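# Move red foam block or yellow sponge to desk

## Task

Check the counter behind the shelving for a red foam block. If one is there, place it on the desk. If none is there, place the yellow sponge from the coffee table on the desk instead. Every other object must stay on its own shelf, table or counter, and the coffee table must be standing upright at the end. The robot must not topple or finish leaning. The object only counts as delivered if it rests on the desk by itself, not held there by the robot.

## Robot and tools

ROBOT. TidyBot++ is a single-arm mobile robot. Its base is 0.54 m long, 0.50 m wide and 0.38 m tall and rolls on four powered casters. On top sit a seven-joint arm and a two-finger gripper. The shoulder is 0.12 m ahead of the base centre and 0.68 m off the floor. Segments: upper arm 0.42 m, forearm 0.31 m, hand 0.31 m (wrist to the hand point). The arm starts folded, hand down, reaching up to 0.08 m past the base front, elbow up to 1.15 m high. A downward-pointing hand reaches at most about 0.94 m high, and only near the base. Cameras: base_camera and wrist_camera (the latter looks along the hand).

FRAMES. Base frame: origin on the floor below the base centre, x forward, y left, z up. hand_pose is reported in this frame and marks the point between the finger pads; its z axis runs out along the fingers, and the fingers move along its y axis. The odometry frame is the base frame as it was when the scene began. Heading is positive to the left, range -3.142 to 3.142. base_tilt is in degrees, positive when leaning forward or right.

TOOLS.
execute_actions: argument actions is a list holding one action or none (empty list = just report state and images). Optional cameras: list of base_camera, wrist_camera or all; omitted/null/all gives both, [] gives none. An action may contain base, joints and speeds.
- base: a single relative move from where the base currently is, exactly one key: translate_m (metres, forward positive, -2 to 2), strafe_m (metres, left positive, -2 to 2), or rotate_rad (radians, counter-clockwise seen from above positive, -6.3 to 6.3). These are offsets, not poses.
- joints: absolute target angles, keyed by name, one number each, all optional: joint_1_rad (any angle, whole arm about vertical; positive is clockwise from above, opposite to rotate_rad), joint_2_rad shoulder -2.249 to 2.249, joint_3_rad any angle (upper-arm roll), joint_4_rad elbow -2.579 to 2.579, joint_5_rad any angle (forearm roll), joint_6_rad wrist -2.099 to 2.099, joint_7_rad any angle (hand roll; hand down, positive is counter-clockwise from above, and at 1.57 fingers open left/right). gripper_pos 0 (open) to 1 (closed); pad gap is roughly 85 x (1 - gripper_pos) mm. Tolerances for done: 0.039 rad for joints 1-4, 0.056 rad for 5-7, 0.03 for the gripper. Free-turning joints take the shorter way, so use steps below half a turn.
- speeds: caps for this action only: translate_m and strafe_m 0.05 to 0.5 m/s, rotate_rad 0.1 to 1.57 rad/s (the maxima are defaults). A base move needing over 8.667 s is refused; no action runs past 15 s.
Unknown keys or out-of-range values cause refusal with no motion. Joints or base left out of an action may still be driving to earlier targets.

Arm geometry: with joint_1_rad 0, joint_3_rad 3.14, joint_5_rad 0 (near the start) the arm lies in the x-z plane. Angles from vertical (forward positive): upper arm = j2, forearm = j2 - j4, hand = j2 - j4 - j6. Hand point forward of shoulder = sum of length x sin(angle); above it = sum of length x cos(angle). Joints move up to 1.39 rad/s (1.22 for joints 5-7).

wait: seconds from 0 to 10; commands nothing, returns state and images.
zoom_image: camera (base_camera or wrist_camera) and region [x0, y0, x1, y1] in pixels from the top-left, at most 504 x 504, on that camera's latest full image.
finished_scene: scene is the current scene's number; ends it irreversibly and reports success. The goal must already hold stably. Replying without a tool call ends everything.

RESULTS. base_status and joint_status tell how each motion ended: done; off_target (stopped away from target, possibly still pushing); contact_stop or time_out (target dropped, holding where it stopped); not_followed, with a "joint command not followed" and "cause:" line, when a self-collision check withheld the arm targets (the gripper part still runs; withheld targets may be retried later). A blocked base shoves until timeout and may still say done while short. For the gripper at 1, done means empty; off_target means something is held, at the reading shown. on_its_own lists uncommanded motion. motor_effort gives percent of maximum, bracket = peak in last action; readings carry bias and noise. ARM HIT means the arm struck the base or itself. MOTOR HOT warns from 60 °C; OVER-TEMPERATURE FAULT at 75 °C makes the arm sag and joints report limit_stop_at_motor_heat (resend the target). Torque sensors: joints 1-4 fault at 104.5 N m (warning 56.7), joints 5-7 at 51.3 (warning 29.4); a fault freezes the arm and gripper 10 s and skips the rest of the call, but the base keeps going. If a call reports a stop, later calls in the same reply are skipped. Odometry counts wheel turns, so slip shows as travel and drift builds up.

PRACTICE. Friction and load leave the hand a cm or two off (more when extended or carrying); correct by sending last command + (wanted - read) per joint, but never command a loaded joint to its read angle. Trust images over hand_pose. Closed fingertips stick 20 mm beyond the hand point, so keep clear of the floor. No check stops the arm hitting the base. Avoid driving while the arm is snagged, especially above about 0.8 m, and horizontal pulls on a raised hand: the robot can tip; back away to straighten it. Avoid drops, slams and hard pushes, don't knock the coffee table or other items, and a loose object may occasionally be nudged. Between replies the robot holds its last command.

Each tool is called after "Emit:" as name(argument=value, ...), one argument or row to a line, values as JSON.

## Session

Emit:
execute_actions(
  actions=[],
)

Scene clock: 0.00 s.
base_odometry: x=+0.000 y=+0.000 heading=+0.000 (m, m, rad; odometry frame)
base_tilt: forward=-0.4 right=+0.5 (deg)
base_status: not commanded
joint_positions: joint_1_rad=+0.016 joint_2_rad=-0.382 joint_3_rad=+3.124 joint_4_rad=-2.537 joint_5_rad=-0.024 joint_6_rad=-0.876 joint_7_rad=+1.624 gripper_pos=+0.000
joint_status: not commanded
motor_effort: joint_1_rad=+0 joint_2_rad=-1 joint_3_rad=+1 joint_4_rad=+15 joint_5_rad=-1 joint_6_rad=+2 joint_7_rad=+0 (%)
hand_pose: x=+0.2589 y=+0.0065 z=+0.5896 quat_wxyz=(-0.005, +0.998, +0.020, +0.056) (m; base frame)
pictures: base_camera, wrist_camera
Images, in order (width x height): base_camera 644x364, wrist_camera 644x476.

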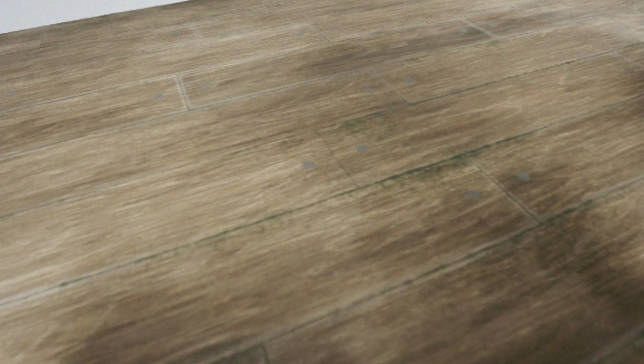

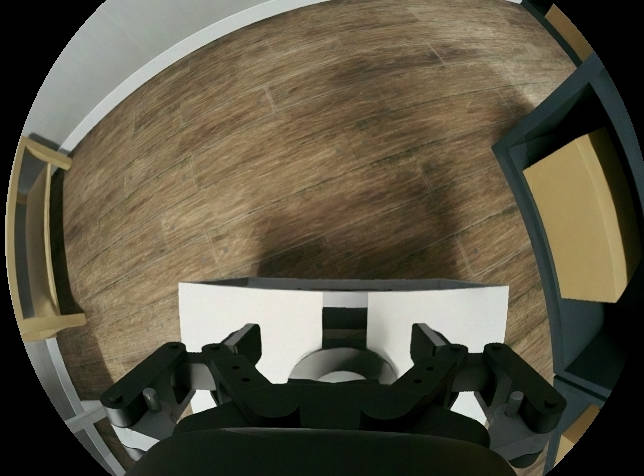

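Emit:
execute_actions(
  actions=[
    {"joints":{"joint_6_rad":0.2}},
  ],
  cameras=["wrist_camera"],
)

Emit:
execute_actions(
  actions=[
    {"joints":{"joint_1_rad":-1.6}},
  ],
  cameras=["wrist_camera"],
)

Scene clock: 2.90 s.
base_odometry: x=+0.000 y=+0.000 heading=+0.000 (m, m, rad; odometry frame)
base_tilt: forward=-0.4 right=+0.6 (deg)
base_status: not commanded
joint_positions: joint_1_rad=+0.016 joint_2_rad=-0.382 joint_3_rad=+3.124 joint_4_rad=-2.537 joint_5_rad=-0.024 joint_6_rad=+0.202 joint_7_rad=+1.624 gripper_pos=+0.000
joint_status: all done
motor_effort: joint_1_rad=-1(1) joint_2_rad=-6(6) joint_3_rad=+1(1) joint_4_rad=+20(20) joint_5_rad=-1(1) joint_6_rad=+10(8) joint_7_rad=+0(0) (%)
hand_pose: x=+0.5131 y=+0.0006 z=+0.7828 quat_wxyz=(+0.013, +0.828, +0.013, +0.560) (m; base frame)
pictures: wrist_camera
Images, in order (width x height): wrist_camera 644x476.

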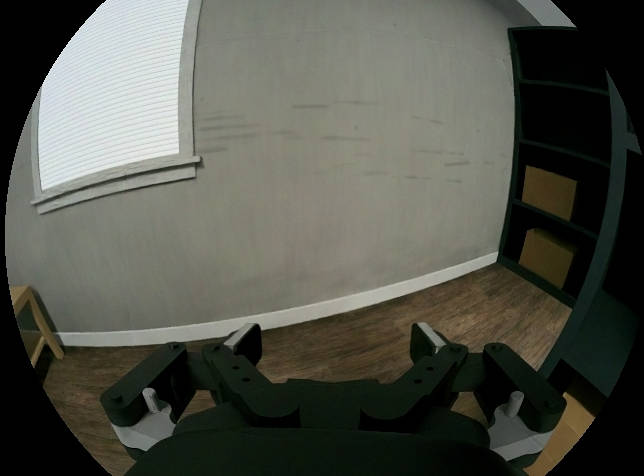

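Scene clock: 5.73 s.
base_odometry: x=+0.000 y=+0.000 heading=+0.000 (m, m, rad; odometry frame)
base_tilt: forward=-0.4 right=+0.6 (deg)
base_status: not commanded
joint_positions: joint_1_rad=-1.585 joint_2_rad=-0.382 joint_3_rad=+3.124 joint_4_rad=-2.537 joint_5_rad=-0.024 joint_6_rad=+0.202 joint_7_rad=+1.624 gripper_pos=+0.000
joint_status: all done
motor_effort: joint_1_rad=-1(0) joint_2_rad=-5(6) joint_3_rad=+1(1) joint_4_rad=+19(19) joint_5_rad=+0(1) joint_6_rad=+10(10) joint_7_rad=+0(0) (%)
hand_pose: x=+0.1064 y=+0.3939 z=+0.7828 quat_wxyz=(-0.393, +0.568, +0.604, +0.399) (m; base frame)
pictures: wrist_camera
Images, in order (width x height): wrist_camera 644x476.

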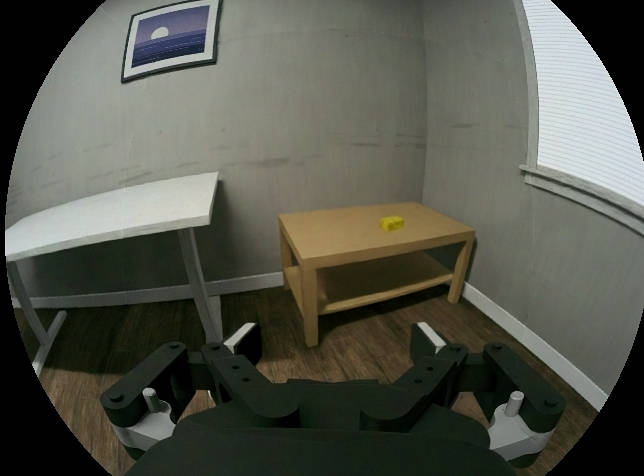

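Emit:
execute_actions(
  actions=[
    {"base":{"rotate_rad":0.4},"joints":{"joint_1_rad":0.0}},
  ],
)

Emit:
execute_actions(
  actions=[
    {"base":{"translate_m":0.6},"joints":{"joint_1_rad":1.5}},
  ],
)

Scene clock: 11.67 s.
base_odometry: x=+0.000 y=+0.000 heading=+0.399 (m, m, rad; odometry frame)
base_tilt: forward=-0.4 right=+0.6 (deg)
base_status: done
joint_positions: joint_1_rad=-0.015 joint_2_rad=-0.382 joint_3_rad=+3.124 joint_4_rad=-2.537 joint_5_rad=-0.024 joint_6_rad=+0.202 joint_7_rad=+1.624 gripper_pos=+0.000
joint_status: all done
motor_effort: joint_1_rad=+0(0) joint_2_rad=-7(8) joint_3_rad=+1(1) joint_4_rad=+19(20) joint_5_rad=+0(1) joint_6_rad=+9(9) joint_7_rad=+0(0) (%)
hand_pose: x=+0.5129 y=+0.0127 z=+0.7828 quat_wxyz=(+0.004, +0.828, +0.026, +0.560) (m; base frame)
pictures: base_camera, wrist_camera
Images, in order (width x height): base_camera 644x364, wrist_camera 644x476.

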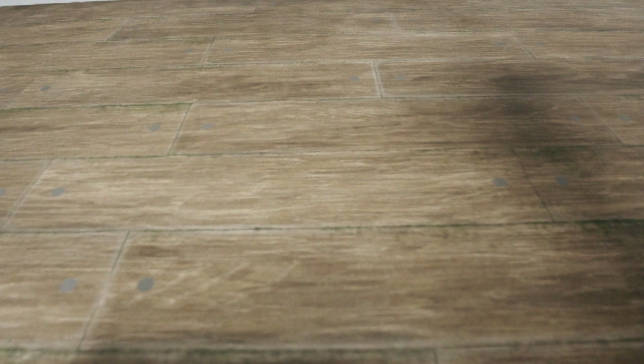

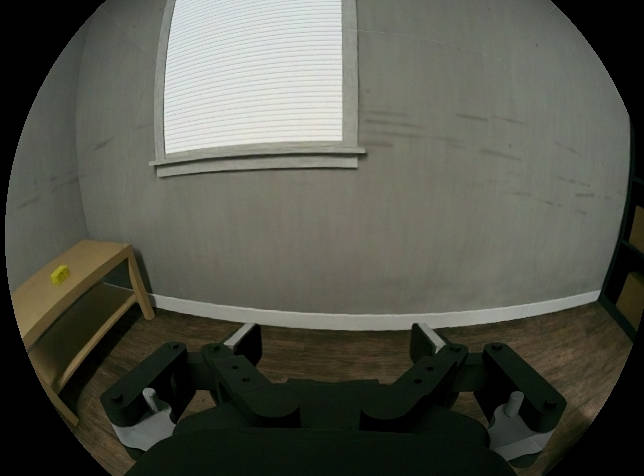

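Scene clock: 14.40 s.
base_odometry: x=+0.553 y=+0.234 heading=+0.400 (m, m, rad; odometry frame)
base_tilt: forward=-0.4 right=+0.5 (deg)
base_status: done
joint_positions: joint_1_rad=+1.486 joint_2_rad=-0.383 joint_3_rad=+3.124 joint_4_rad=-2.537 joint_5_rad=-0.024 joint_6_rad=+0.202 joint_7_rad=+1.624 gripper_pos=+0.000
joint_status: all done
motor_effort: joint_1_rad=+0(1) joint_2_rad=-5(8) joint_3_rad=+1(2) joint_4_rad=+19(20) joint_5_rad=+0(0) joint_6_rad=+10(10) joint_7_rad=+0(0) (%)
hand_pose: x=+0.1593 y=-0.3919 z=+0.7833 quat_wxyz=(+0.385, +0.623, -0.546, +0.407) (m; base frame)
pictures: base_camera, wrist_camera
Images, in order (width x height): base_camera 644x364, wrist_camera 644x476.

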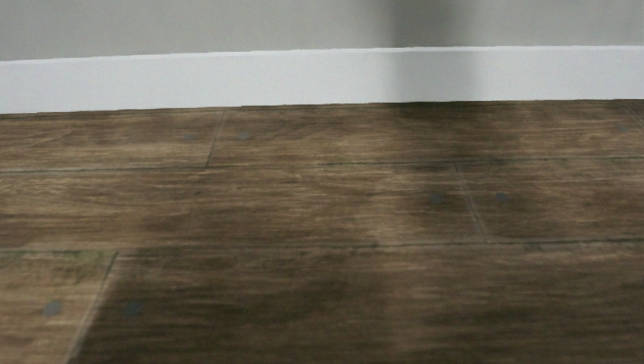

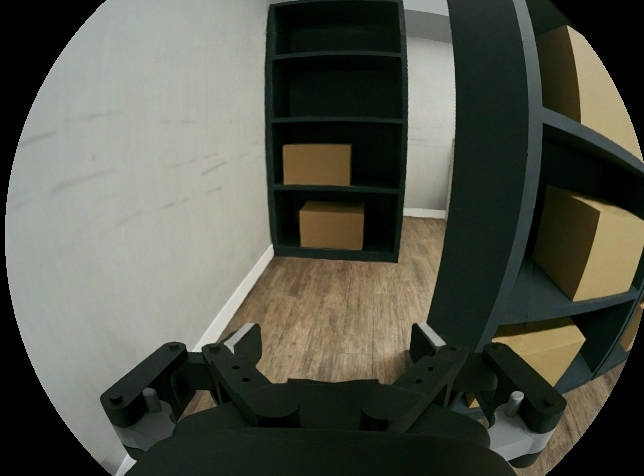

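Emit:
execute_actions(
  actions=[
    {"base":{"translate_m":0.23}},
  ],
  cameras=[],
)

Emit:
execute_actions(
  actions=[
    {"base":{"rotate_rad":-1.54},"joints":{"joint_1_rad":0.0,"joint_6_rad":-0.5}},
  ],
)

Scene clock: 18.17 s.
base_odometry: x=+0.765 y=+0.324 heading=+0.401 (m, m, rad; odometry frame)
base_tilt: forward=-0.4 right=+0.6 (deg)
base_status: done
joint_positions: joint_1_rad=+1.486 joint_2_rad=-0.383 joint_3_rad=+3.124 joint_4_rad=-2.537 joint_5_rad=-0.024 joint_6_rad=+0.202 joint_7_rad=+1.624 gripper_pos=+0.000
joint_status: not commanded
motor_effort: joint_1_rad=-1(1) joint_2_rad=-6(6) joint_3_rad=+1(2) joint_4_rad=+19(20) joint_5_rad=-1(0) joint_6_rad=+9(9) joint_7_rad=+0(1) (%)
hand_pose: x=+0.1593 y=-0.3919 z=+0.7833 quat_wxyz=(+0.385, +0.623, -0.546, +0.407) (m; base frame)
pictures: none
No camera images: the call's "cameras" was empty. Leave "cameras" out to get every camera's image.

Scene clock: 20.90 s.
base_odometry: x=+0.765 y=+0.324 heading=-1.138 (m, m, rad; odometry frame)
base_tilt: forward=-0.4 right=+0.6 (deg)
base_status: done
joint_positions: joint_1_rad=+0.015 joint_2_rad=-0.383 joint_3_rad=+3.124 joint_4_rad=-2.537 joint_5_rad=-0.024 joint_6_rad=-0.480 joint_7_rad=+1.624 gripper_pos=+0.000
joint_status: all done
motor_effort: joint_1_rad=+0(0) joint_2_rad=-3(6) joint_3_rad=+1(2) joint_4_rad=+17(20) joint_5_rad=+0(0) joint_6_rad=+5(10) joint_7_rad=+0(0) (%)
hand_pose: x=+0.3756 y=+0.0047 z=+0.6272 quat_wxyz=(+0.002, +0.968, +0.018, +0.252) (m; base frame)
pictures: base_camera, wrist_camera
Images, in order (width x height): base_camera 644x364, wrist_camera 644x476.

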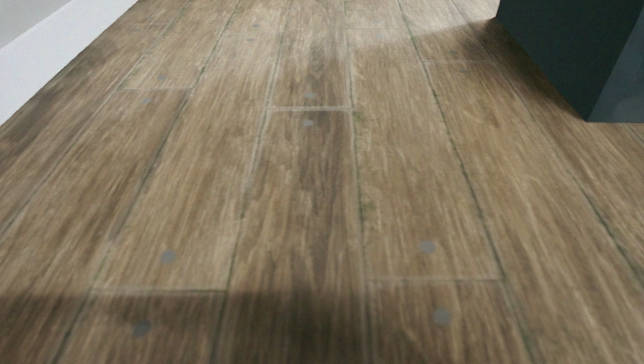

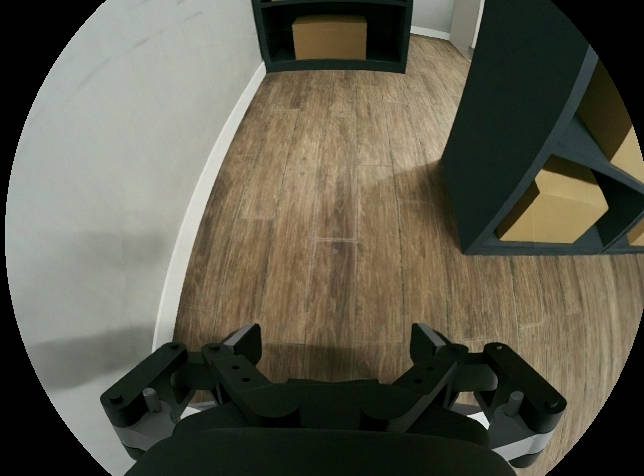

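Emit:
execute_actions(
  actions=[
    {"base":{"translate_m":1.35}},
  ],
)

Emit:
execute_actions(
  actions=[
    {"joints":{"joint_1_rad":1.0,"joint_6_rad":0.1}},
  ],
)

Scene clock: 27.27 s.
base_odometry: x=+1.330 y=-0.902 heading=-1.139 (m, m, rad; odometry frame)
base_tilt: forward=-0.4 right=+0.5 (deg)
base_status: done
joint_positions: joint_1_rad=+0.015 joint_2_rad=-0.383 joint_3_rad=+3.124 joint_4_rad=-2.537 joint_5_rad=-0.024 joint_6_rad=-0.482 joint_7_rad=+1.624 gripper_pos=+0.000
joint_status: not commanded
motor_effort: joint_1_rad=+0(0) joint_2_rad=-4(6) joint_3_rad=+1(1) joint_4_rad=+17(18) joint_5_rad=-1(1) joint_6_rad=+5(6) joint_7_rad=+0(0) (%)
hand_pose: x=+0.3749 y=+0.0047 z=+0.6267 quat_wxyz=(+0.002, +0.968, +0.018, +0.250) (m; base frame)
pictures: base_camera, wrist_camera
Images, in order (width x height): base_camera 644x364, wrist_camera 644x476.

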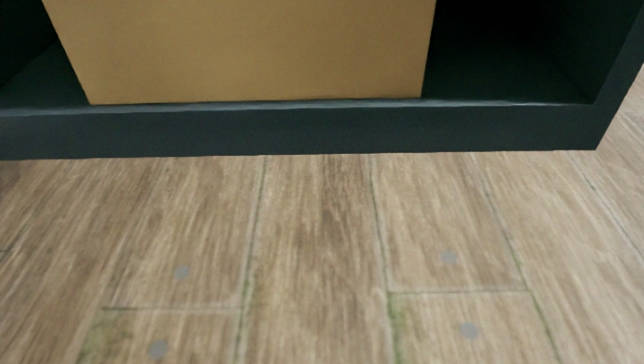

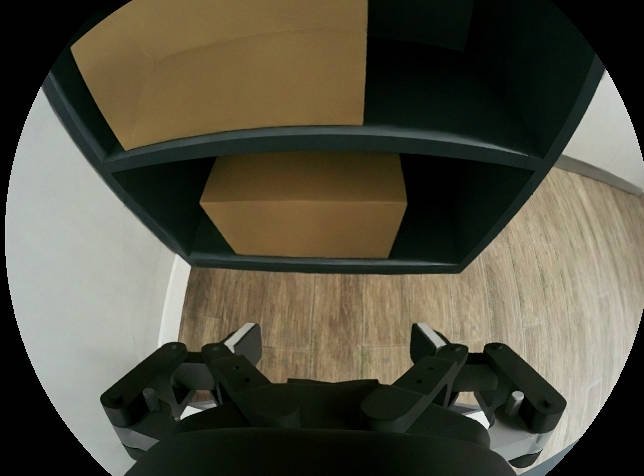

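Scene clock: 29.57 s.
base_odometry: x=+1.330 y=-0.902 heading=-1.139 (m, m, rad; odometry frame)
base_tilt: forward=-0.4 right=+0.6 (deg)
base_status: not commanded
joint_positions: joint_1_rad=+0.985 joint_2_rad=-0.383 joint_3_rad=+3.124 joint_4_rad=-2.537 joint_5_rad=-0.024 joint_6_rad=+0.080 joint_7_rad=+1.624 gripper_pos=+0.000
joint_status: all done
motor_effort: joint_1_rad=+0(0) joint_2_rad=-6(6) joint_3_rad=+1(1) joint_4_rad=+19(19) joint_5_rad=-1(0) joint_6_rad=+8(9) joint_7_rad=+0(0) (%)
hand_pose: x=+0.3339 y=-0.3108 z=+0.7490 quat_wxyz=(+0.247, +0.768, -0.389, +0.445) (m; base frame)
pictures: base_camera, wrist_camera
Images, in order (width x height): base_camera 644x364, wrist_camera 644x476.

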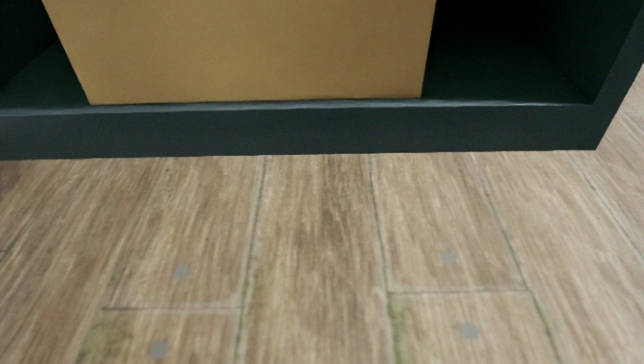

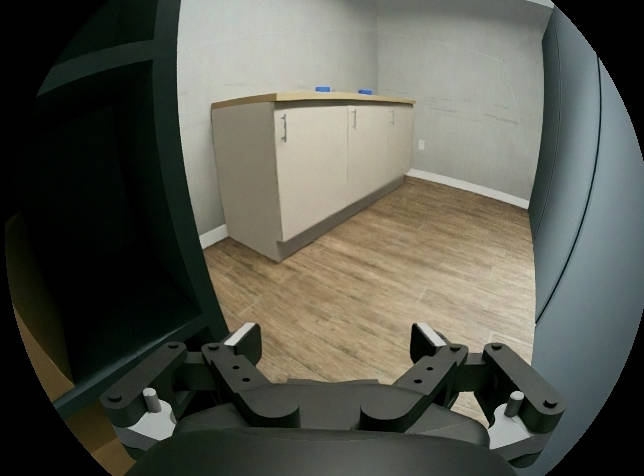

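Emit:
execute_actions(
  actions=[
    {"joints":{"joint_4_rad":-1.2,"joint_6_rad":-1.1}},
  ],
  cameras=["wrist_camera"],
)

Emit:
zoom_image(
  camera="wrist_camera",
  region=[170,120,470,300],
)

Scene clock: 34.60 s.
base_odometry: x=+1.330 y=-0.902 heading=-1.139 (m, m, rad; odometry frame)
base_tilt: forward=-0.4 right=+0.5 (deg)
base_status: not commanded
joint_positions: joint_1_rad=+0.985 joint_2_rad=-0.383 joint_3_rad=+3.124 joint_4_rad=-1.221 joint_5_rad=-0.024 joint_6_rad=-1.079 joint_7_rad=+1.624 gripper_pos=+0.000
joint_status: all done
motor_effort: joint_1_rad=-1(1) joint_2_rad=-4(10) joint_3_rad=+1(1) joint_4_rad=+18(22) joint_5_rad=+0(1) joint_6_rad=+9(9) joint_7_rad=+0(0) (%)
hand_pose: x=+0.3372 y=-0.2980 z=+1.1764 quat_wxyz=(+0.273, +0.736, -0.359, +0.505) (m; base frame)
pictures: wrist_camera
Images, in order (width x height): wrist_camera 644x476.

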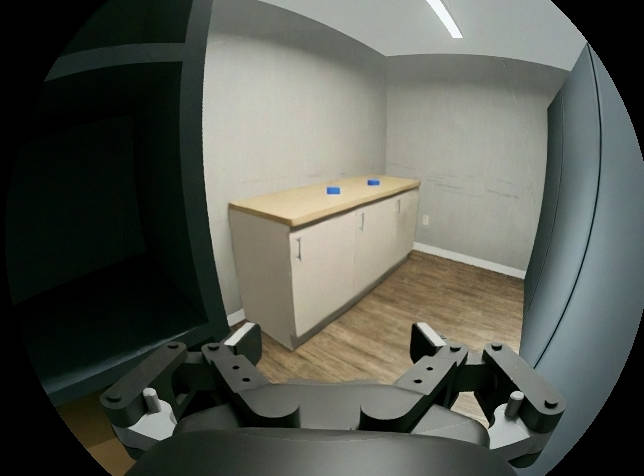

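Region (170, 120, 470, 300) of wrist_camera's 644x476 image, scaled by 1.680; it fills the top 302 rows of this view, and the rest is white.

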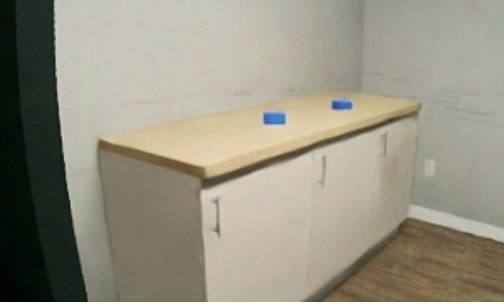

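Emit:
execute_actions(
  actions=[
    {"joints":{"joint_1_rad":0,"joint_4_rad":-1.6,"joint_6_rad":-1.6}},
  ],
  cameras=[],
)

Emit:
execute_actions(
  actions=[
    {"base":{"translate_m":-1.4},"joints":{"joint_4_rad":-2.0,"joint_6_rad":-0.9}},
  ],
)

Emit:
execute_actions(
  actions=[
    {"base":{"rotate_rad":-3.14}},
  ],
)

Scene clock: 39.27 s.
base_odometry: x=+1.330 y=-0.902 heading=-1.139 (m, m, rad; odometry frame)
base_tilt: forward=-0.4 right=+0.6 (deg)
base_status: not commanded
joint_positions: joint_1_rad=+0.015 joint_2_rad=-0.383 joint_3_rad=+3.124 joint_4_rad=-1.575 joint_5_rad=-0.024 joint_6_rad=-1.580 joint_7_rad=+1.624 gripper_pos=+0.000
joint_status: all done
motor_effort: joint_1_rad=+0(0) joint_2_rad=-5(6) joint_3_rad=+1(2) joint_4_rad=+18(19) joint_5_rad=+0(1) joint_6_rad=+4(10) joint_7_rad=+0(0) (%)
hand_pose: x=+0.3660 y=+0.0105 z=+0.8979 quat_wxyz=(-0.004, +0.983, +0.030, +0.184) (m; base frame)
pictures: none
No camera images: the call's "cameras" was empty. Leave "cameras" out to get every camera's image.

Scene clock: 43.57 s.
base_odometry: x=+0.745 y=+0.370 heading=-1.140 (m, m, rad; odometry frame)
base_tilt: forward=-0.4 right=+0.6 (deg)
base_status: done
joint_positions: joint_1_rad=+0.014 joint_2_rad=-0.383 joint_3_rad=+3.124 joint_4_rad=-1.978 joint_5_rad=-0.024 joint_6_rad=-0.916 joint_7_rad=+1.624 gripper_pos=+0.000
joint_status: all done
motor_effort: joint_1_rad=+0(0) joint_2_rad=-8(11) joint_3_rad=+1(3) joint_4_rad=+20(21) joint_5_rad=-1(1) joint_6_rad=+6(7) joint_7_rad=+0(0) (%)
hand_pose: x=+0.4595 y=+0.0088 z=+0.8130 quat_wxyz=(+0.000, +0.950, +0.023, +0.310) (m; base frame)
pictures: base_camera, wrist_camera
Images, in order (width x height): base_camera 644x364, wrist_camera 644x476.

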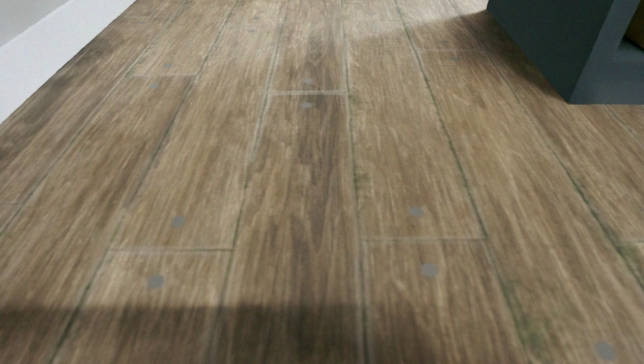

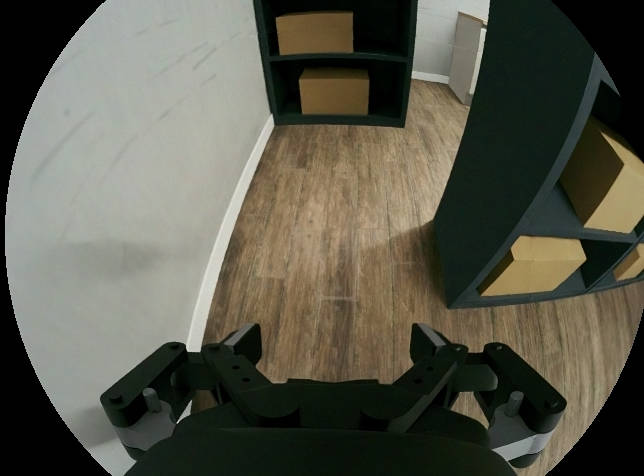

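Scene clock: 46.87 s.
base_odometry: x=+0.745 y=+0.370 heading=+2.004 (m, m, rad; odometry frame)
base_tilt: forward=-0.4 right=+0.5 (deg)
base_status: done
joint_positions: joint_1_rad=+0.012 joint_2_rad=-0.383 joint_3_rad=+3.124 joint_4_rad=-1.978 joint_5_rad=-0.024 joint_6_rad=-0.916 joint_7_rad=+1.624 gripper_pos=+0.000
joint_status: not commanded
motor_effort: joint_1_rad=+0(1) joint_2_rad=-6(9) joint_3_rad=+1(2) joint_4_rad=+20(20) joint_5_rad=-1(1) joint_6_rad=+6(6) joint_7_rad=+0(0) (%)
hand_pose: x=+0.4595 y=+0.0094 z=+0.8130 quat_wxyz=(-0.001, +0.950, +0.024, +0.310) (m; base frame)
pictures: base_camera, wrist_camera
Images, in order (width x height): base_camera 644x364, wrist_camera 644x476.

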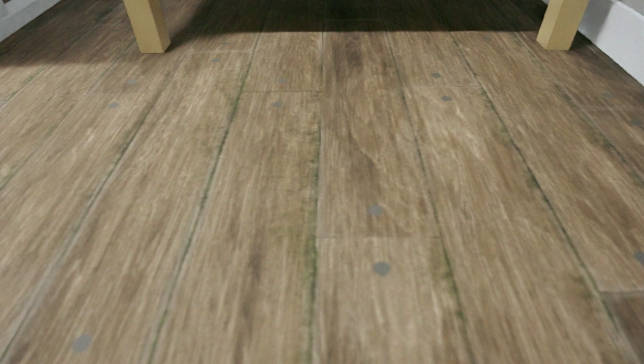

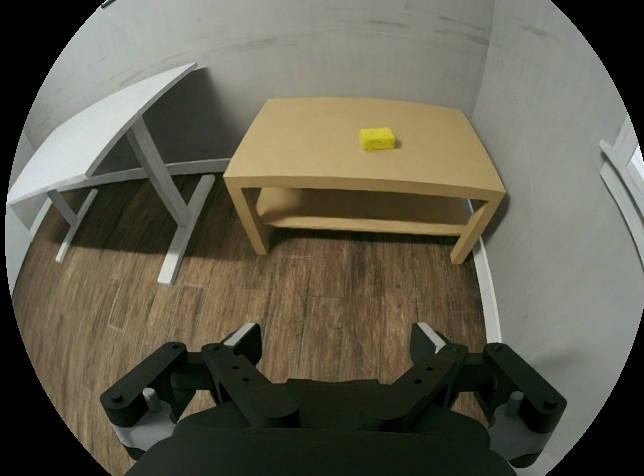

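Emit:
execute_actions(
  actions=[
    {"base":{"strafe_m":-0.13},"joints":{"joint_2_rad":0.458,"joint_4_rad":-1.431,"joint_6_rad":-1.253,"joint_7_rad":1.57}},
  ],
  cameras=[],
)

Emit:
execute_actions(
  actions=[
    {"base":{"translate_m":0.5}},
  ],
)

Scene clock: 51.27 s.
base_odometry: x=+0.863 y=+0.425 heading=+2.003 (m, m, rad; odometry frame)
base_tilt: forward=-0.4 right=+0.5 (deg)
base_status: done
joint_positions: joint_1_rad=+0.012 joint_2_rad=+0.457 joint_3_rad=+3.125 joint_4_rad=-1.457 joint_5_rad=-0.024 joint_6_rad=-1.231 joint_7_rad=+1.599 gripper_pos=+0.000
joint_status: all done
motor_effort: joint_1_rad=+0(1) joint_2_rad=-37(38) joint_3_rad=-1(3) joint_4_rad=+16(21) joint_5_rad=-1(1) joint_6_rad=+1(6) joint_7_rad=+0(1) (%)
hand_pose: x=+0.5993 y=+0.0100 z=+0.6426 quat_wxyz=(-0.015, +1.000, +0.012, -0.002) (m; base frame)
pictures: none
No camera images: the call's "cameras" was empty. Leave "cameras" out to get every camera's image.

Scene clock: 53.63 s.
base_odometry: x=+0.654 y=+0.879 heading=+2.002 (m, m, rad; odometry frame)
base_tilt: forward=-0.4 right=+0.5 (deg)
base_status: done
joint_positions: joint_1_rad=+0.012 joint_2_rad=+0.461 joint_3_rad=+3.125 joint_4_rad=-1.451 joint_5_rad=-0.024 joint_6_rad=-1.237 joint_7_rad=+1.599 gripper_pos=+0.000
joint_status: not commanded
motor_effort: joint_1_rad=+0(3) joint_2_rad=-37(39) joint_3_rad=+0(2) joint_4_rad=+16(17) joint_5_rad=-1(1) joint_6_rad=+1(2) joint_7_rad=+0(1) (%)
hand_pose: x=+0.6001 y=+0.0101 z=+0.6423 quat_wxyz=(-0.015, +1.000, +0.012, -0.003) (m; base frame)
pictures: base_camera, wrist_camera
Images, in order (width x height): base_camera 644x364, wrist_camera 644x476.

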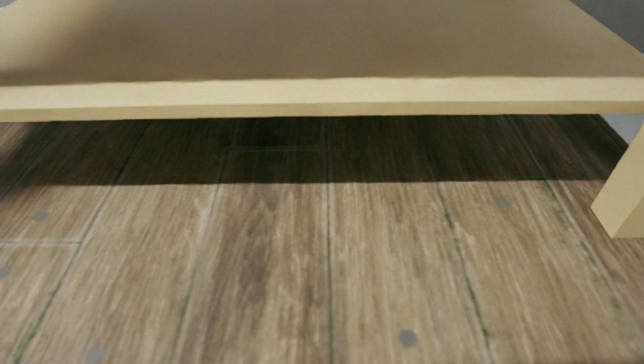

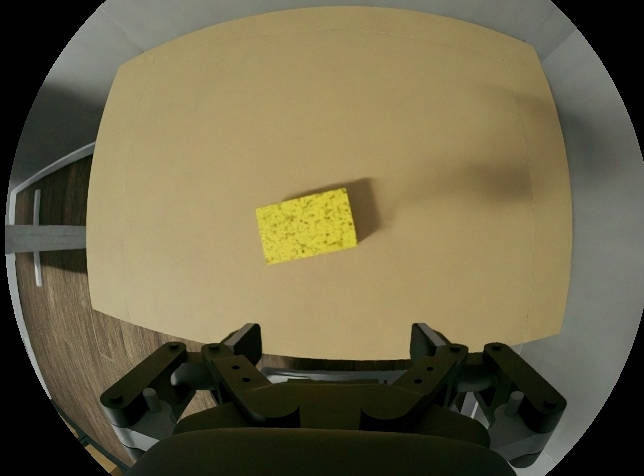

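Emit:
execute_actions(
  actions=[
    {"base":{"translate_m":0.07},"joints":{"joint_1_rad":-0.055,"joint_2_rad":0.55,"joint_4_rad":-1.61,"joint_6_rad":-0.98,"joint_7_rad":0.18}},
  ],
)

Scene clock: 58.07 s.
base_odometry: x=+0.625 y=+0.943 heading=+2.002 (m, m, rad; odometry frame)
base_tilt: forward=-0.4 right=+0.5 (deg)
base_status: done
joint_positions: joint_1_rad=-0.039 joint_2_rad=+0.542 joint_3_rad=+3.125 joint_4_rad=-1.588 joint_5_rad=-0.024 joint_6_rad=-0.999 joint_7_rad=+0.186 gripper_pos=+0.000
joint_status: all done
motor_effort: joint_1_rad=+0(2) joint_2_rad=-38(40) joint_3_rad=+0(0) joint_4_rad=+15(17) joint_5_rad=-1(1) joint_6_rad=+1(1) joint_7_rad=+0(1) (%)
hand_pose: x=+0.6054 y=+0.0346 z=+0.5645 quat_wxyz=(-0.015, +0.782, -0.623, -0.005) (m; base frame)
pictures: base_camera, wrist_camera
Images, in order (width x height): base_camera 644x364, wrist_camera 644x476.

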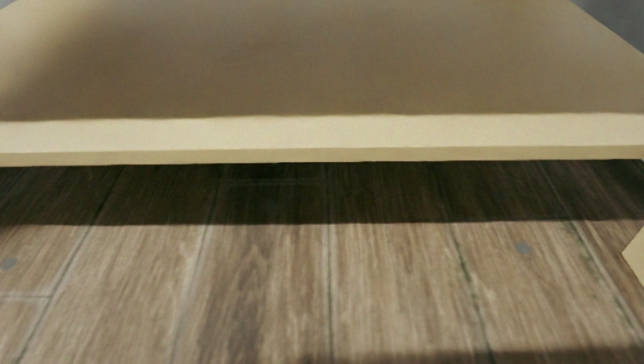

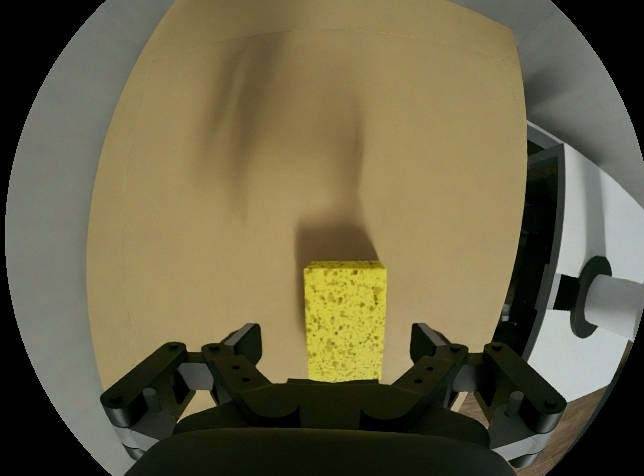

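Emit:
execute_actions(
  actions=[
    {"joints":{"joint_1_rad":-0.07,"joint_2_rad":0.63,"joint_4_rad":-1.715,"joint_6_rad":-0.805}},
  ],
  cameras=["wrist_camera"],
)

Scene clock: 60.77 s.
base_odometry: x=+0.625 y=+0.943 heading=+2.002 (m, m, rad; odometry frame)
base_tilt: forward=-0.4 right=+0.5 (deg)
base_status: not commanded
joint_positions: joint_1_rad=-0.054 joint_2_rad=+0.633 joint_3_rad=+3.125 joint_4_rad=-1.698 joint_5_rad=-0.024 joint_6_rad=-0.824 joint_7_rad=+0.186 gripper_pos=+0.000
joint_status: all done
motor_effort: joint_1_rad=-1(1) joint_2_rad=-39(43) joint_3_rad=-1(1) joint_4_rad=+13(14) joint_5_rad=+0(1) joint_6_rad=+1(0) joint_7_rad=+0(0) (%)
hand_pose: x=+0.5899 y=+0.0404 z=+0.4935 quat_wxyz=(-0.006, +0.785, -0.619, -0.014) (m; base frame)
pictures: wrist_camera
Images, in order (width x height): wrist_camera 644x476.

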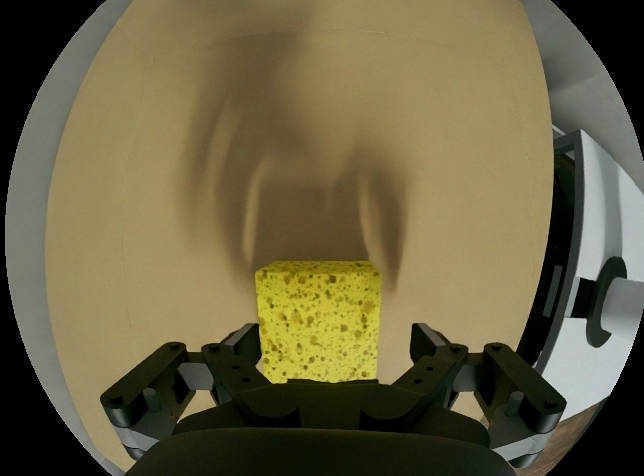

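Emit:
execute_actions(
  actions=[
    {"joints":{"joint_6_rad":-0.765}},
  ],
  cameras=[],
)

Emit:
execute_actions(
  actions=[
    {"joints":{"joint_2_rad":0.655}},
  ],
  cameras=["wrist_camera"],
)

Scene clock: 63.20 s.
base_odometry: x=+0.625 y=+0.943 heading=+2.002 (m, m, rad; odometry frame)
base_tilt: forward=-0.4 right=+0.5 (deg)
base_status: not commanded
joint_positions: joint_1_rad=-0.054 joint_2_rad=+0.633 joint_3_rad=+3.125 joint_4_rad=-1.698 joint_5_rad=-0.024 joint_6_rad=-0.781 joint_7_rad=+0.186 gripper_pos=+0.000
joint_status: all done
motor_effort: joint_1_rad=-1(0) joint_2_rad=-38(39) joint_3_rad=-1(1) joint_4_rad=+13(14) joint_5_rad=+0(1) joint_6_rad=+1(2) joint_7_rad=+0(0) (%)
hand_pose: x=+0.6031 y=+0.0411 z=+0.4936 quat_wxyz=(-0.020, +0.785, -0.619, +0.002) (m; base frame)
pictures: none
No camera images: the call's "cameras" was empty. Leave "cameras" out to get every camera's image.

Scene clock: 63.87 s.
base_odometry: x=+0.625 y=+0.943 heading=+2.002 (m, m, rad; odometry frame)
base_tilt: forward=-0.4 right=+0.6 (deg)
base_status: not commanded
joint_positions: joint_1_rad=-0.054 joint_2_rad=+0.648 joint_3_rad=+3.125 joint_4_rad=-1.698 joint_5_rad=-0.024 joint_6_rad=-0.781 joint_7_rad=+0.186 gripper_pos=+0.000
joint_status: all done
motor_effort: joint_1_rad=-1(0) joint_2_rad=-38(40) joint_3_rad=+0(0) joint_4_rad=+12(13) joint_5_rad=+0(1) joint_6_rad=+1(1) joint_7_rad=+0(0) (%)
hand_pose: x=+0.6002 y=+0.0409 z=+0.4861 quat_wxyz=(-0.015, +0.785, -0.619, -0.004) (m; base frame)
pictures: wrist_camera
Images, in order (width x height): wrist_camera 644x476.

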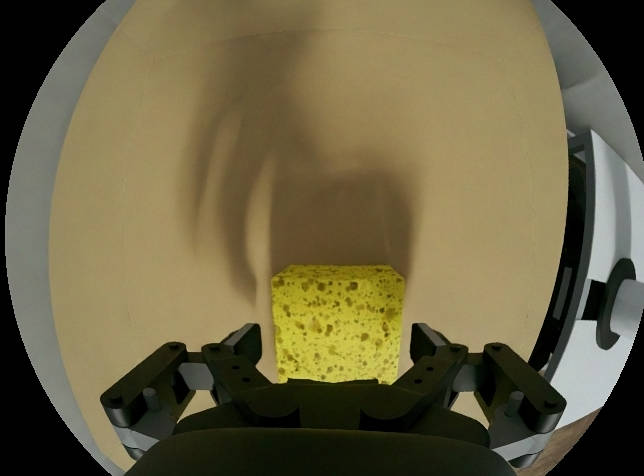

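Emit:
execute_actions(
  actions=[
    {"joints":{"gripper_pos":1}},
  ],
  cameras=["wrist_camera"],
)

Scene clock: 66.57 s.
base_odometry: x=+0.625 y=+0.943 heading=+2.002 (m, m, rad; odometry frame)
base_tilt: forward=-0.4 right=+0.5 (deg)
base_status: not commanded
joint_positions: joint_1_rad=-0.054 joint_2_rad=+0.645 joint_3_rad=+3.125 joint_4_rad=-1.698 joint_5_rad=-0.024 joint_6_rad=-0.781 joint_7_rad=+0.186 gripper_pos=+0.399
joint_status: gripper_pos off_target (ended at +0.399, target +1.000)
motor_effort: joint_1_rad=-1(1) joint_2_rad=-36(40) joint_3_rad=+0(1) joint_4_rad=+11(14) joint_5_rad=-1(1) joint_6_rad=+1(5) joint_7_rad=+0(0) (%)
hand_pose: x=+0.6010 y=+0.0410 z=+0.4878 quat_wxyz=(-0.016, +0.785, -0.619, -0.002) (m; base frame)
pictures: wrist_camera
Images, in order (width x height): wrist_camera 644x476.

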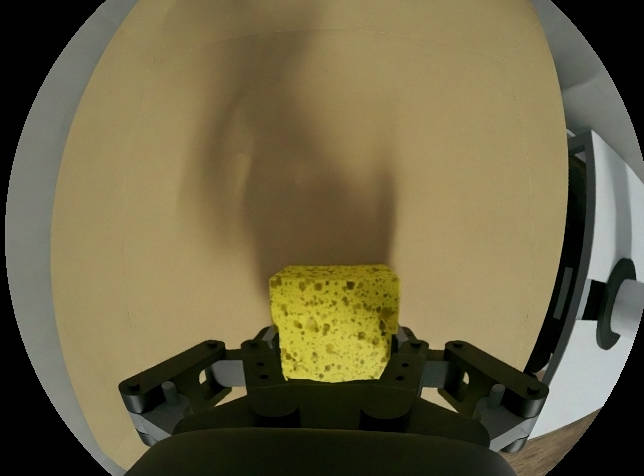

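Emit:
execute_actions(
  actions=[
    {"joints":{"joint_2_rad":0.5}},
  ],
  cameras=[],
)

Emit:
execute_actions(
  actions=[
    {"base":{"translate_m":-0.5},"joints":{"joint_1_rad":0,"joint_2_rad":0.36,"joint_4_rad":-0.84,"joint_6_rad":-1.92,"joint_7_rad":1.57}},
  ],
)

Scene clock: 70.90 s.
base_odometry: x=+0.625 y=+0.943 heading=+2.002 (m, m, rad; odometry frame)
base_tilt: forward=-0.4 right=+0.5 (deg)
base_status: not commanded
joint_positions: joint_1_rad=-0.054 joint_2_rad=+0.497 joint_3_rad=+3.125 joint_4_rad=-1.699 joint_5_rad=-0.024 joint_6_rad=-0.781 joint_7_rad=+0.186 gripper_pos=+0.399
joint_status: all done
motor_effort: joint_1_rad=+0(1) joint_2_rad=-37(40) joint_3_rad=+0(1) joint_4_rad=+15(15) joint_5_rad=-1(0) joint_6_rad=+2(2) joint_7_rad=+0(0) (%)
hand_pose: x=+0.6239 y=+0.0422 z=+0.5608 quat_wxyz=(-0.064, +0.783, -0.616, +0.053) (m; base frame)
pictures: none
No camera images: the call's "cameras" was empty. Leave "cameras" out to get every camera's image.

Scene clock: 73.57 s.
base_odometry: x=+0.833 y=+0.488 heading=+2.001 (m, m, rad; odometry frame)
base_tilt: forward=-0.4 right=+0.5 (deg)
base_status: done
joint_positions: joint_1_rad=-0.018 joint_2_rad=+0.353 joint_3_rad=+3.125 joint_4_rad=-0.861 joint_5_rad=-0.024 joint_6_rad=-1.905 joint_7_rad=+1.545 gripper_pos=+0.399
joint_status: all done
motor_effort: joint_1_rad=-1(5) joint_2_rad=-33(40) joint_3_rad=+0(2) joint_4_rad=+16(18) joint_5_rad=-1(1) joint_6_rad=+1(3) joint_7_rad=+1(1) (%)
hand_pose: x=+0.5652 y=+0.0221 z=+0.8753 quat_wxyz=(-0.014, +1.000, +0.008, +0.011) (m; base frame)
pictures: base_camera, wrist_camera
Images, in order (width x height): base_camera 644x364, wrist_camera 644x476.

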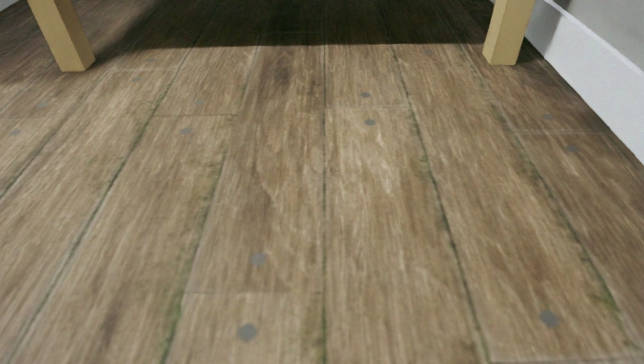

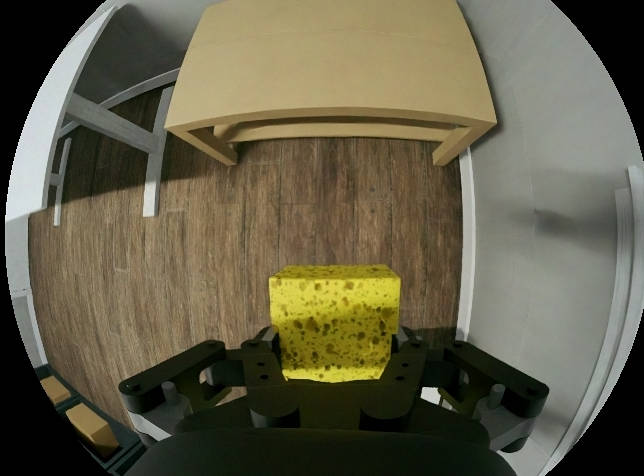

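Emit:
execute_actions(
  actions=[
    {"base":{"strafe_m":1.1}},
  ],
)

Emit:
execute_actions(
  actions=[
    {"base":{"translate_m":0.28}},
  ],
)

Scene clock: 78.27 s.
base_odometry: x=-0.166 y=+0.029 heading=+2.001 (m, m, rad; odometry frame)
base_tilt: forward=-0.4 right=+0.5 (deg)
base_status: done
joint_positions: joint_1_rad=-0.007 joint_2_rad=+0.354 joint_3_rad=+3.125 joint_4_rad=-0.861 joint_5_rad=-0.024 joint_6_rad=-1.905 joint_7_rad=+1.545 gripper_pos=+0.399
joint_status: not commanded
motor_effort: joint_1_rad=+0(3) joint_2_rad=-33(34) joint_3_rad=+0(1) joint_4_rad=+16(17) joint_5_rad=-1(2) joint_6_rad=+1(1) joint_7_rad=+0(0) (%)
hand_pose: x=+0.5655 y=+0.0173 z=+0.8751 quat_wxyz=(-0.014, +1.000, +0.002, +0.010) (m; base frame)
pictures: base_camera, wrist_camera
Images, in order (width x height): base_camera 644x364, wrist_camera 644x476.

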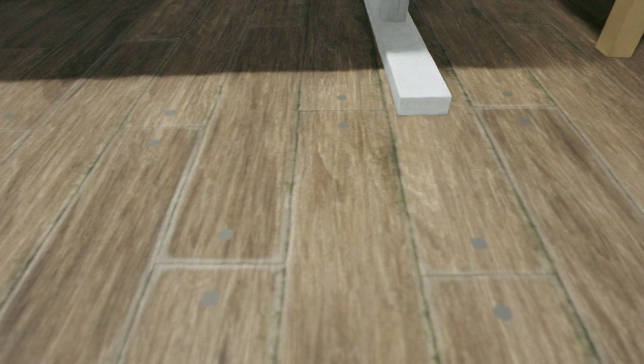

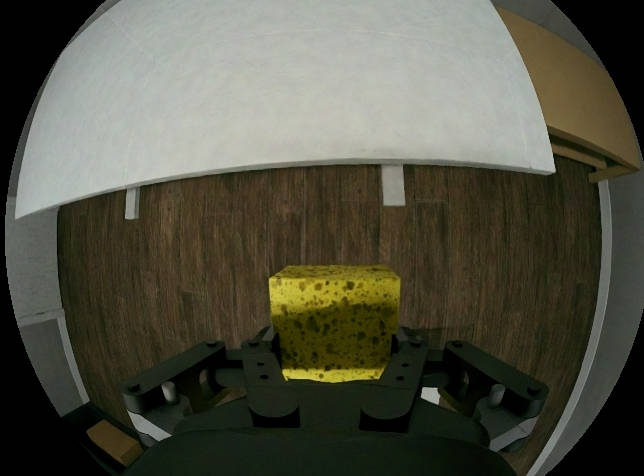

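Scene clock: 80.13 s.
base_odometry: x=-0.284 y=+0.283 heading=+2.002 (m, m, rad; odometry frame)
base_tilt: forward=-0.4 right=+0.5 (deg)
base_status: done
joint_positions: joint_1_rad=-0.007 joint_2_rad=+0.366 joint_3_rad=+3.125 joint_4_rad=-0.861 joint_5_rad=-0.024 joint_6_rad=-1.905 joint_7_rad=+1.545 gripper_pos=+0.399
joint_status: not commanded
motor_effort: joint_1_rad=-1(1) joint_2_rad=-32(36) joint_3_rad=+0(1) joint_4_rad=+16(17) joint_5_rad=-1(1) joint_6_rad=+1(2) joint_7_rad=+0(0) (%)
hand_pose: x=+0.5678 y=+0.0173 z=+0.8698 quat_wxyz=(-0.014, +1.000, +0.002, +0.004) (m; base frame)
pictures: base_camera, wrist_camera
Images, in order (width x height): base_camera 644x364, wrist_camera 644x476.

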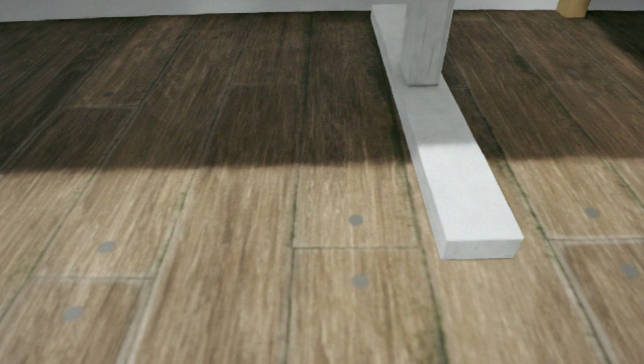

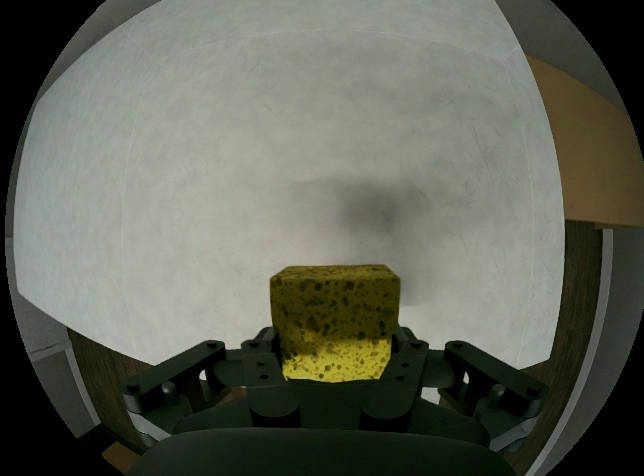

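Emit:
execute_actions(
  actions=[
    {"base":{"translate_m":0.07},"joints":{"joint_4_rad":-1.1,"joint_6_rad":-1.67}},
  ],
  cameras=["wrist_camera"],
)

Scene clock: 82.93 s.
base_odometry: x=-0.313 y=+0.347 heading=+2.003 (m, m, rad; odometry frame)
base_tilt: forward=-0.4 right=+0.5 (deg)
base_status: done
joint_positions: joint_1_rad=-0.007 joint_2_rad=+0.370 joint_3_rad=+3.125 joint_4_rad=-1.080 joint_5_rad=-0.024 joint_6_rad=-1.690 joint_7_rad=+1.545 gripper_pos=+0.399
joint_status: all done
motor_effort: joint_1_rad=+0(2) joint_2_rad=-34(38) joint_3_rad=+0(1) joint_4_rad=+17(18) joint_5_rad=-1(1) joint_6_rad=+2(2) joint_7_rad=+0(0) (%)
hand_pose: x=+0.5831 y=+0.0184 z=+0.8009 quat_wxyz=(-0.015, +1.000, +0.000, +0.000) (m; base frame)
pictures: wrist_camera
Images, in order (width x height): wrist_camera 644x476.

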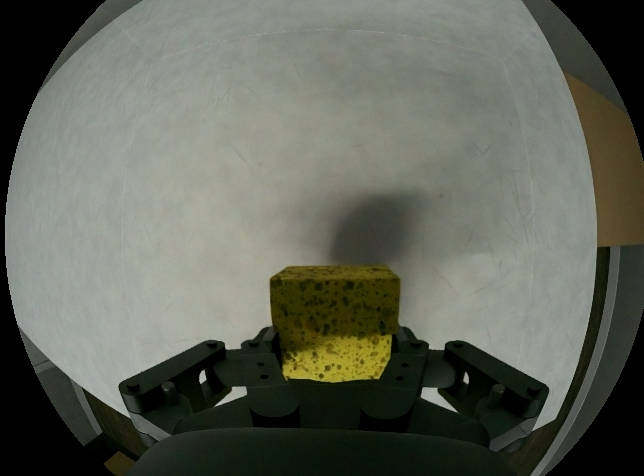

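Emit:
execute_actions(
  actions=[
    {"joints":{"joint_4_rad":-1.16,"joint_6_rad":-1.61}},
  ],
  cameras=["wrist_camera"],
)

Scene clock: 85.10 s.
base_odometry: x=-0.313 y=+0.347 heading=+2.003 (m, m, rad; odometry frame)
base_tilt: forward=-0.4 right=+0.5 (deg)
base_status: not commanded
joint_positions: joint_1_rad=-0.007 joint_2_rad=+0.367 joint_3_rad=+3.125 joint_4_rad=-1.140 joint_5_rad=-0.024 joint_6_rad=-1.629 joint_7_rad=+1.545 gripper_pos=+0.399
joint_status: all done
motor_effort: joint_1_rad=-1(1) joint_2_rad=-35(36) joint_3_rad=+0(0) joint_4_rad=+17(18) joint_5_rad=-1(1) joint_6_rad=+1(1) joint_7_rad=+0(0) (%)
hand_pose: x=+0.5848 y=+0.0186 z=+0.7834 quat_wxyz=(-0.015, +1.000, -0.001, +0.002) (m; base frame)
pictures: wrist_camera
Images, in order (width x height): wrist_camera 644x476.

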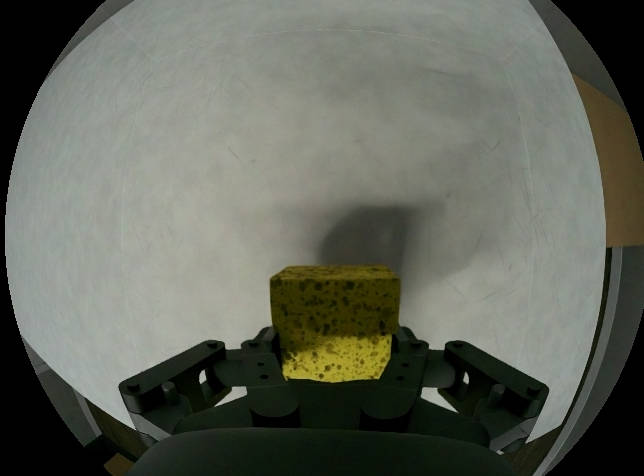

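Emit:
execute_actions(
  actions=[
    {"joints":{"joint_4_rad":-1.22,"joint_6_rad":-1.55}},
  ],
  cameras=["wrist_camera"],
)

Scene clock: 88.33 s.
base_odometry: x=-0.313 y=+0.347 heading=+2.003 (m, m, rad; odometry frame)
base_tilt: forward=-0.4 right=+0.5 (deg)
base_status: not commanded
joint_positions: joint_1_rad=-0.007 joint_2_rad=+0.366 joint_3_rad=+3.125 joint_4_rad=-1.200 joint_5_rad=-0.024 joint_6_rad=-1.570 joint_7_rad=+1.545 gripper_pos=+0.399
joint_status: all done
motor_effort: joint_1_rad=-1(1) joint_2_rad=-35(36) joint_3_rad=+0(0) joint_4_rad=+17(18) joint_5_rad=-1(1) joint_6_rad=+1(0) joint_7_rad=+0(0) (%)
hand_pose: x=+0.5852 y=+0.0188 z=+0.7650 quat_wxyz=(-0.015, +1.000, -0.002, +0.002) (m; base frame)
pictures: wrist_camera
Images, in order (width x height): wrist_camera 644x476.

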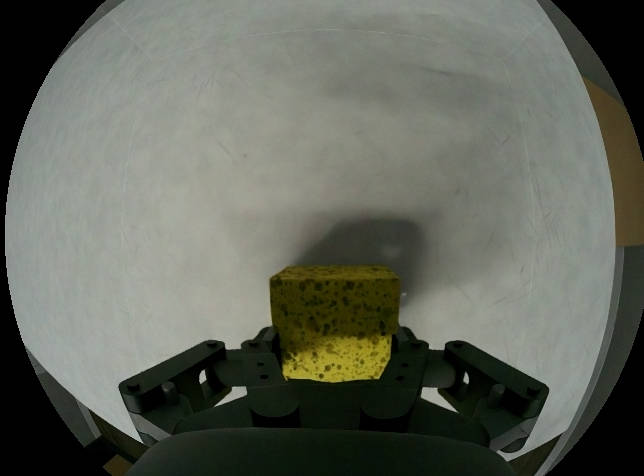

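Emit:
execute_actions(
  actions=[
    {"joints":{"joint_4_rad":-1.28,"joint_6_rad":-1.49}},
  ],
  cameras=["wrist_camera"],
)

Scene clock: 90.67 s.
base_odometry: x=-0.313 y=+0.347 heading=+2.003 (m, m, rad; odometry frame)
base_tilt: forward=-0.4 right=+0.6 (deg)
base_status: not commanded
joint_positions: joint_1_rad=-0.007 joint_2_rad=+0.348 joint_3_rad=+3.125 joint_4_rad=-1.247 joint_5_rad=-0.024 joint_6_rad=-1.513 joint_7_rad=+1.545 gripper_pos=+0.399
joint_status: all done
motor_effort: joint_1_rad=-1(1) joint_2_rad=-30(34) joint_3_rad=+0(0) joint_4_rad=+16(17) joint_5_rad=-1(2) joint_6_rad=+3(5) joint_7_rad=+0(1) (%)
hand_pose: x=+0.5867 y=+0.0189 z=+0.7587 quat_wxyz=(-0.015, +1.000, -0.002, +0.016) (m; base frame)
pictures: wrist_camera
Images, in order (width x height): wrist_camera 644x476.

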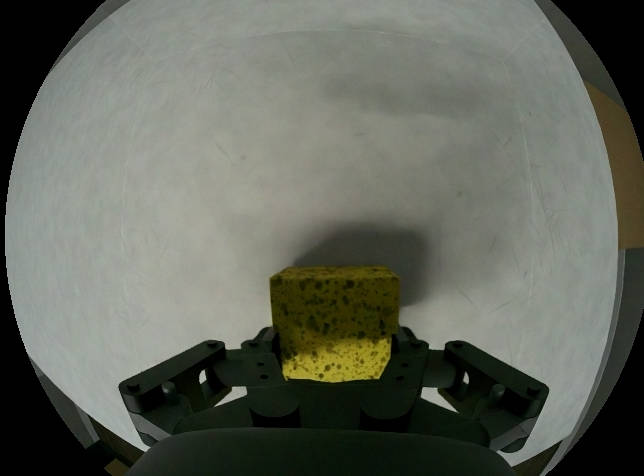

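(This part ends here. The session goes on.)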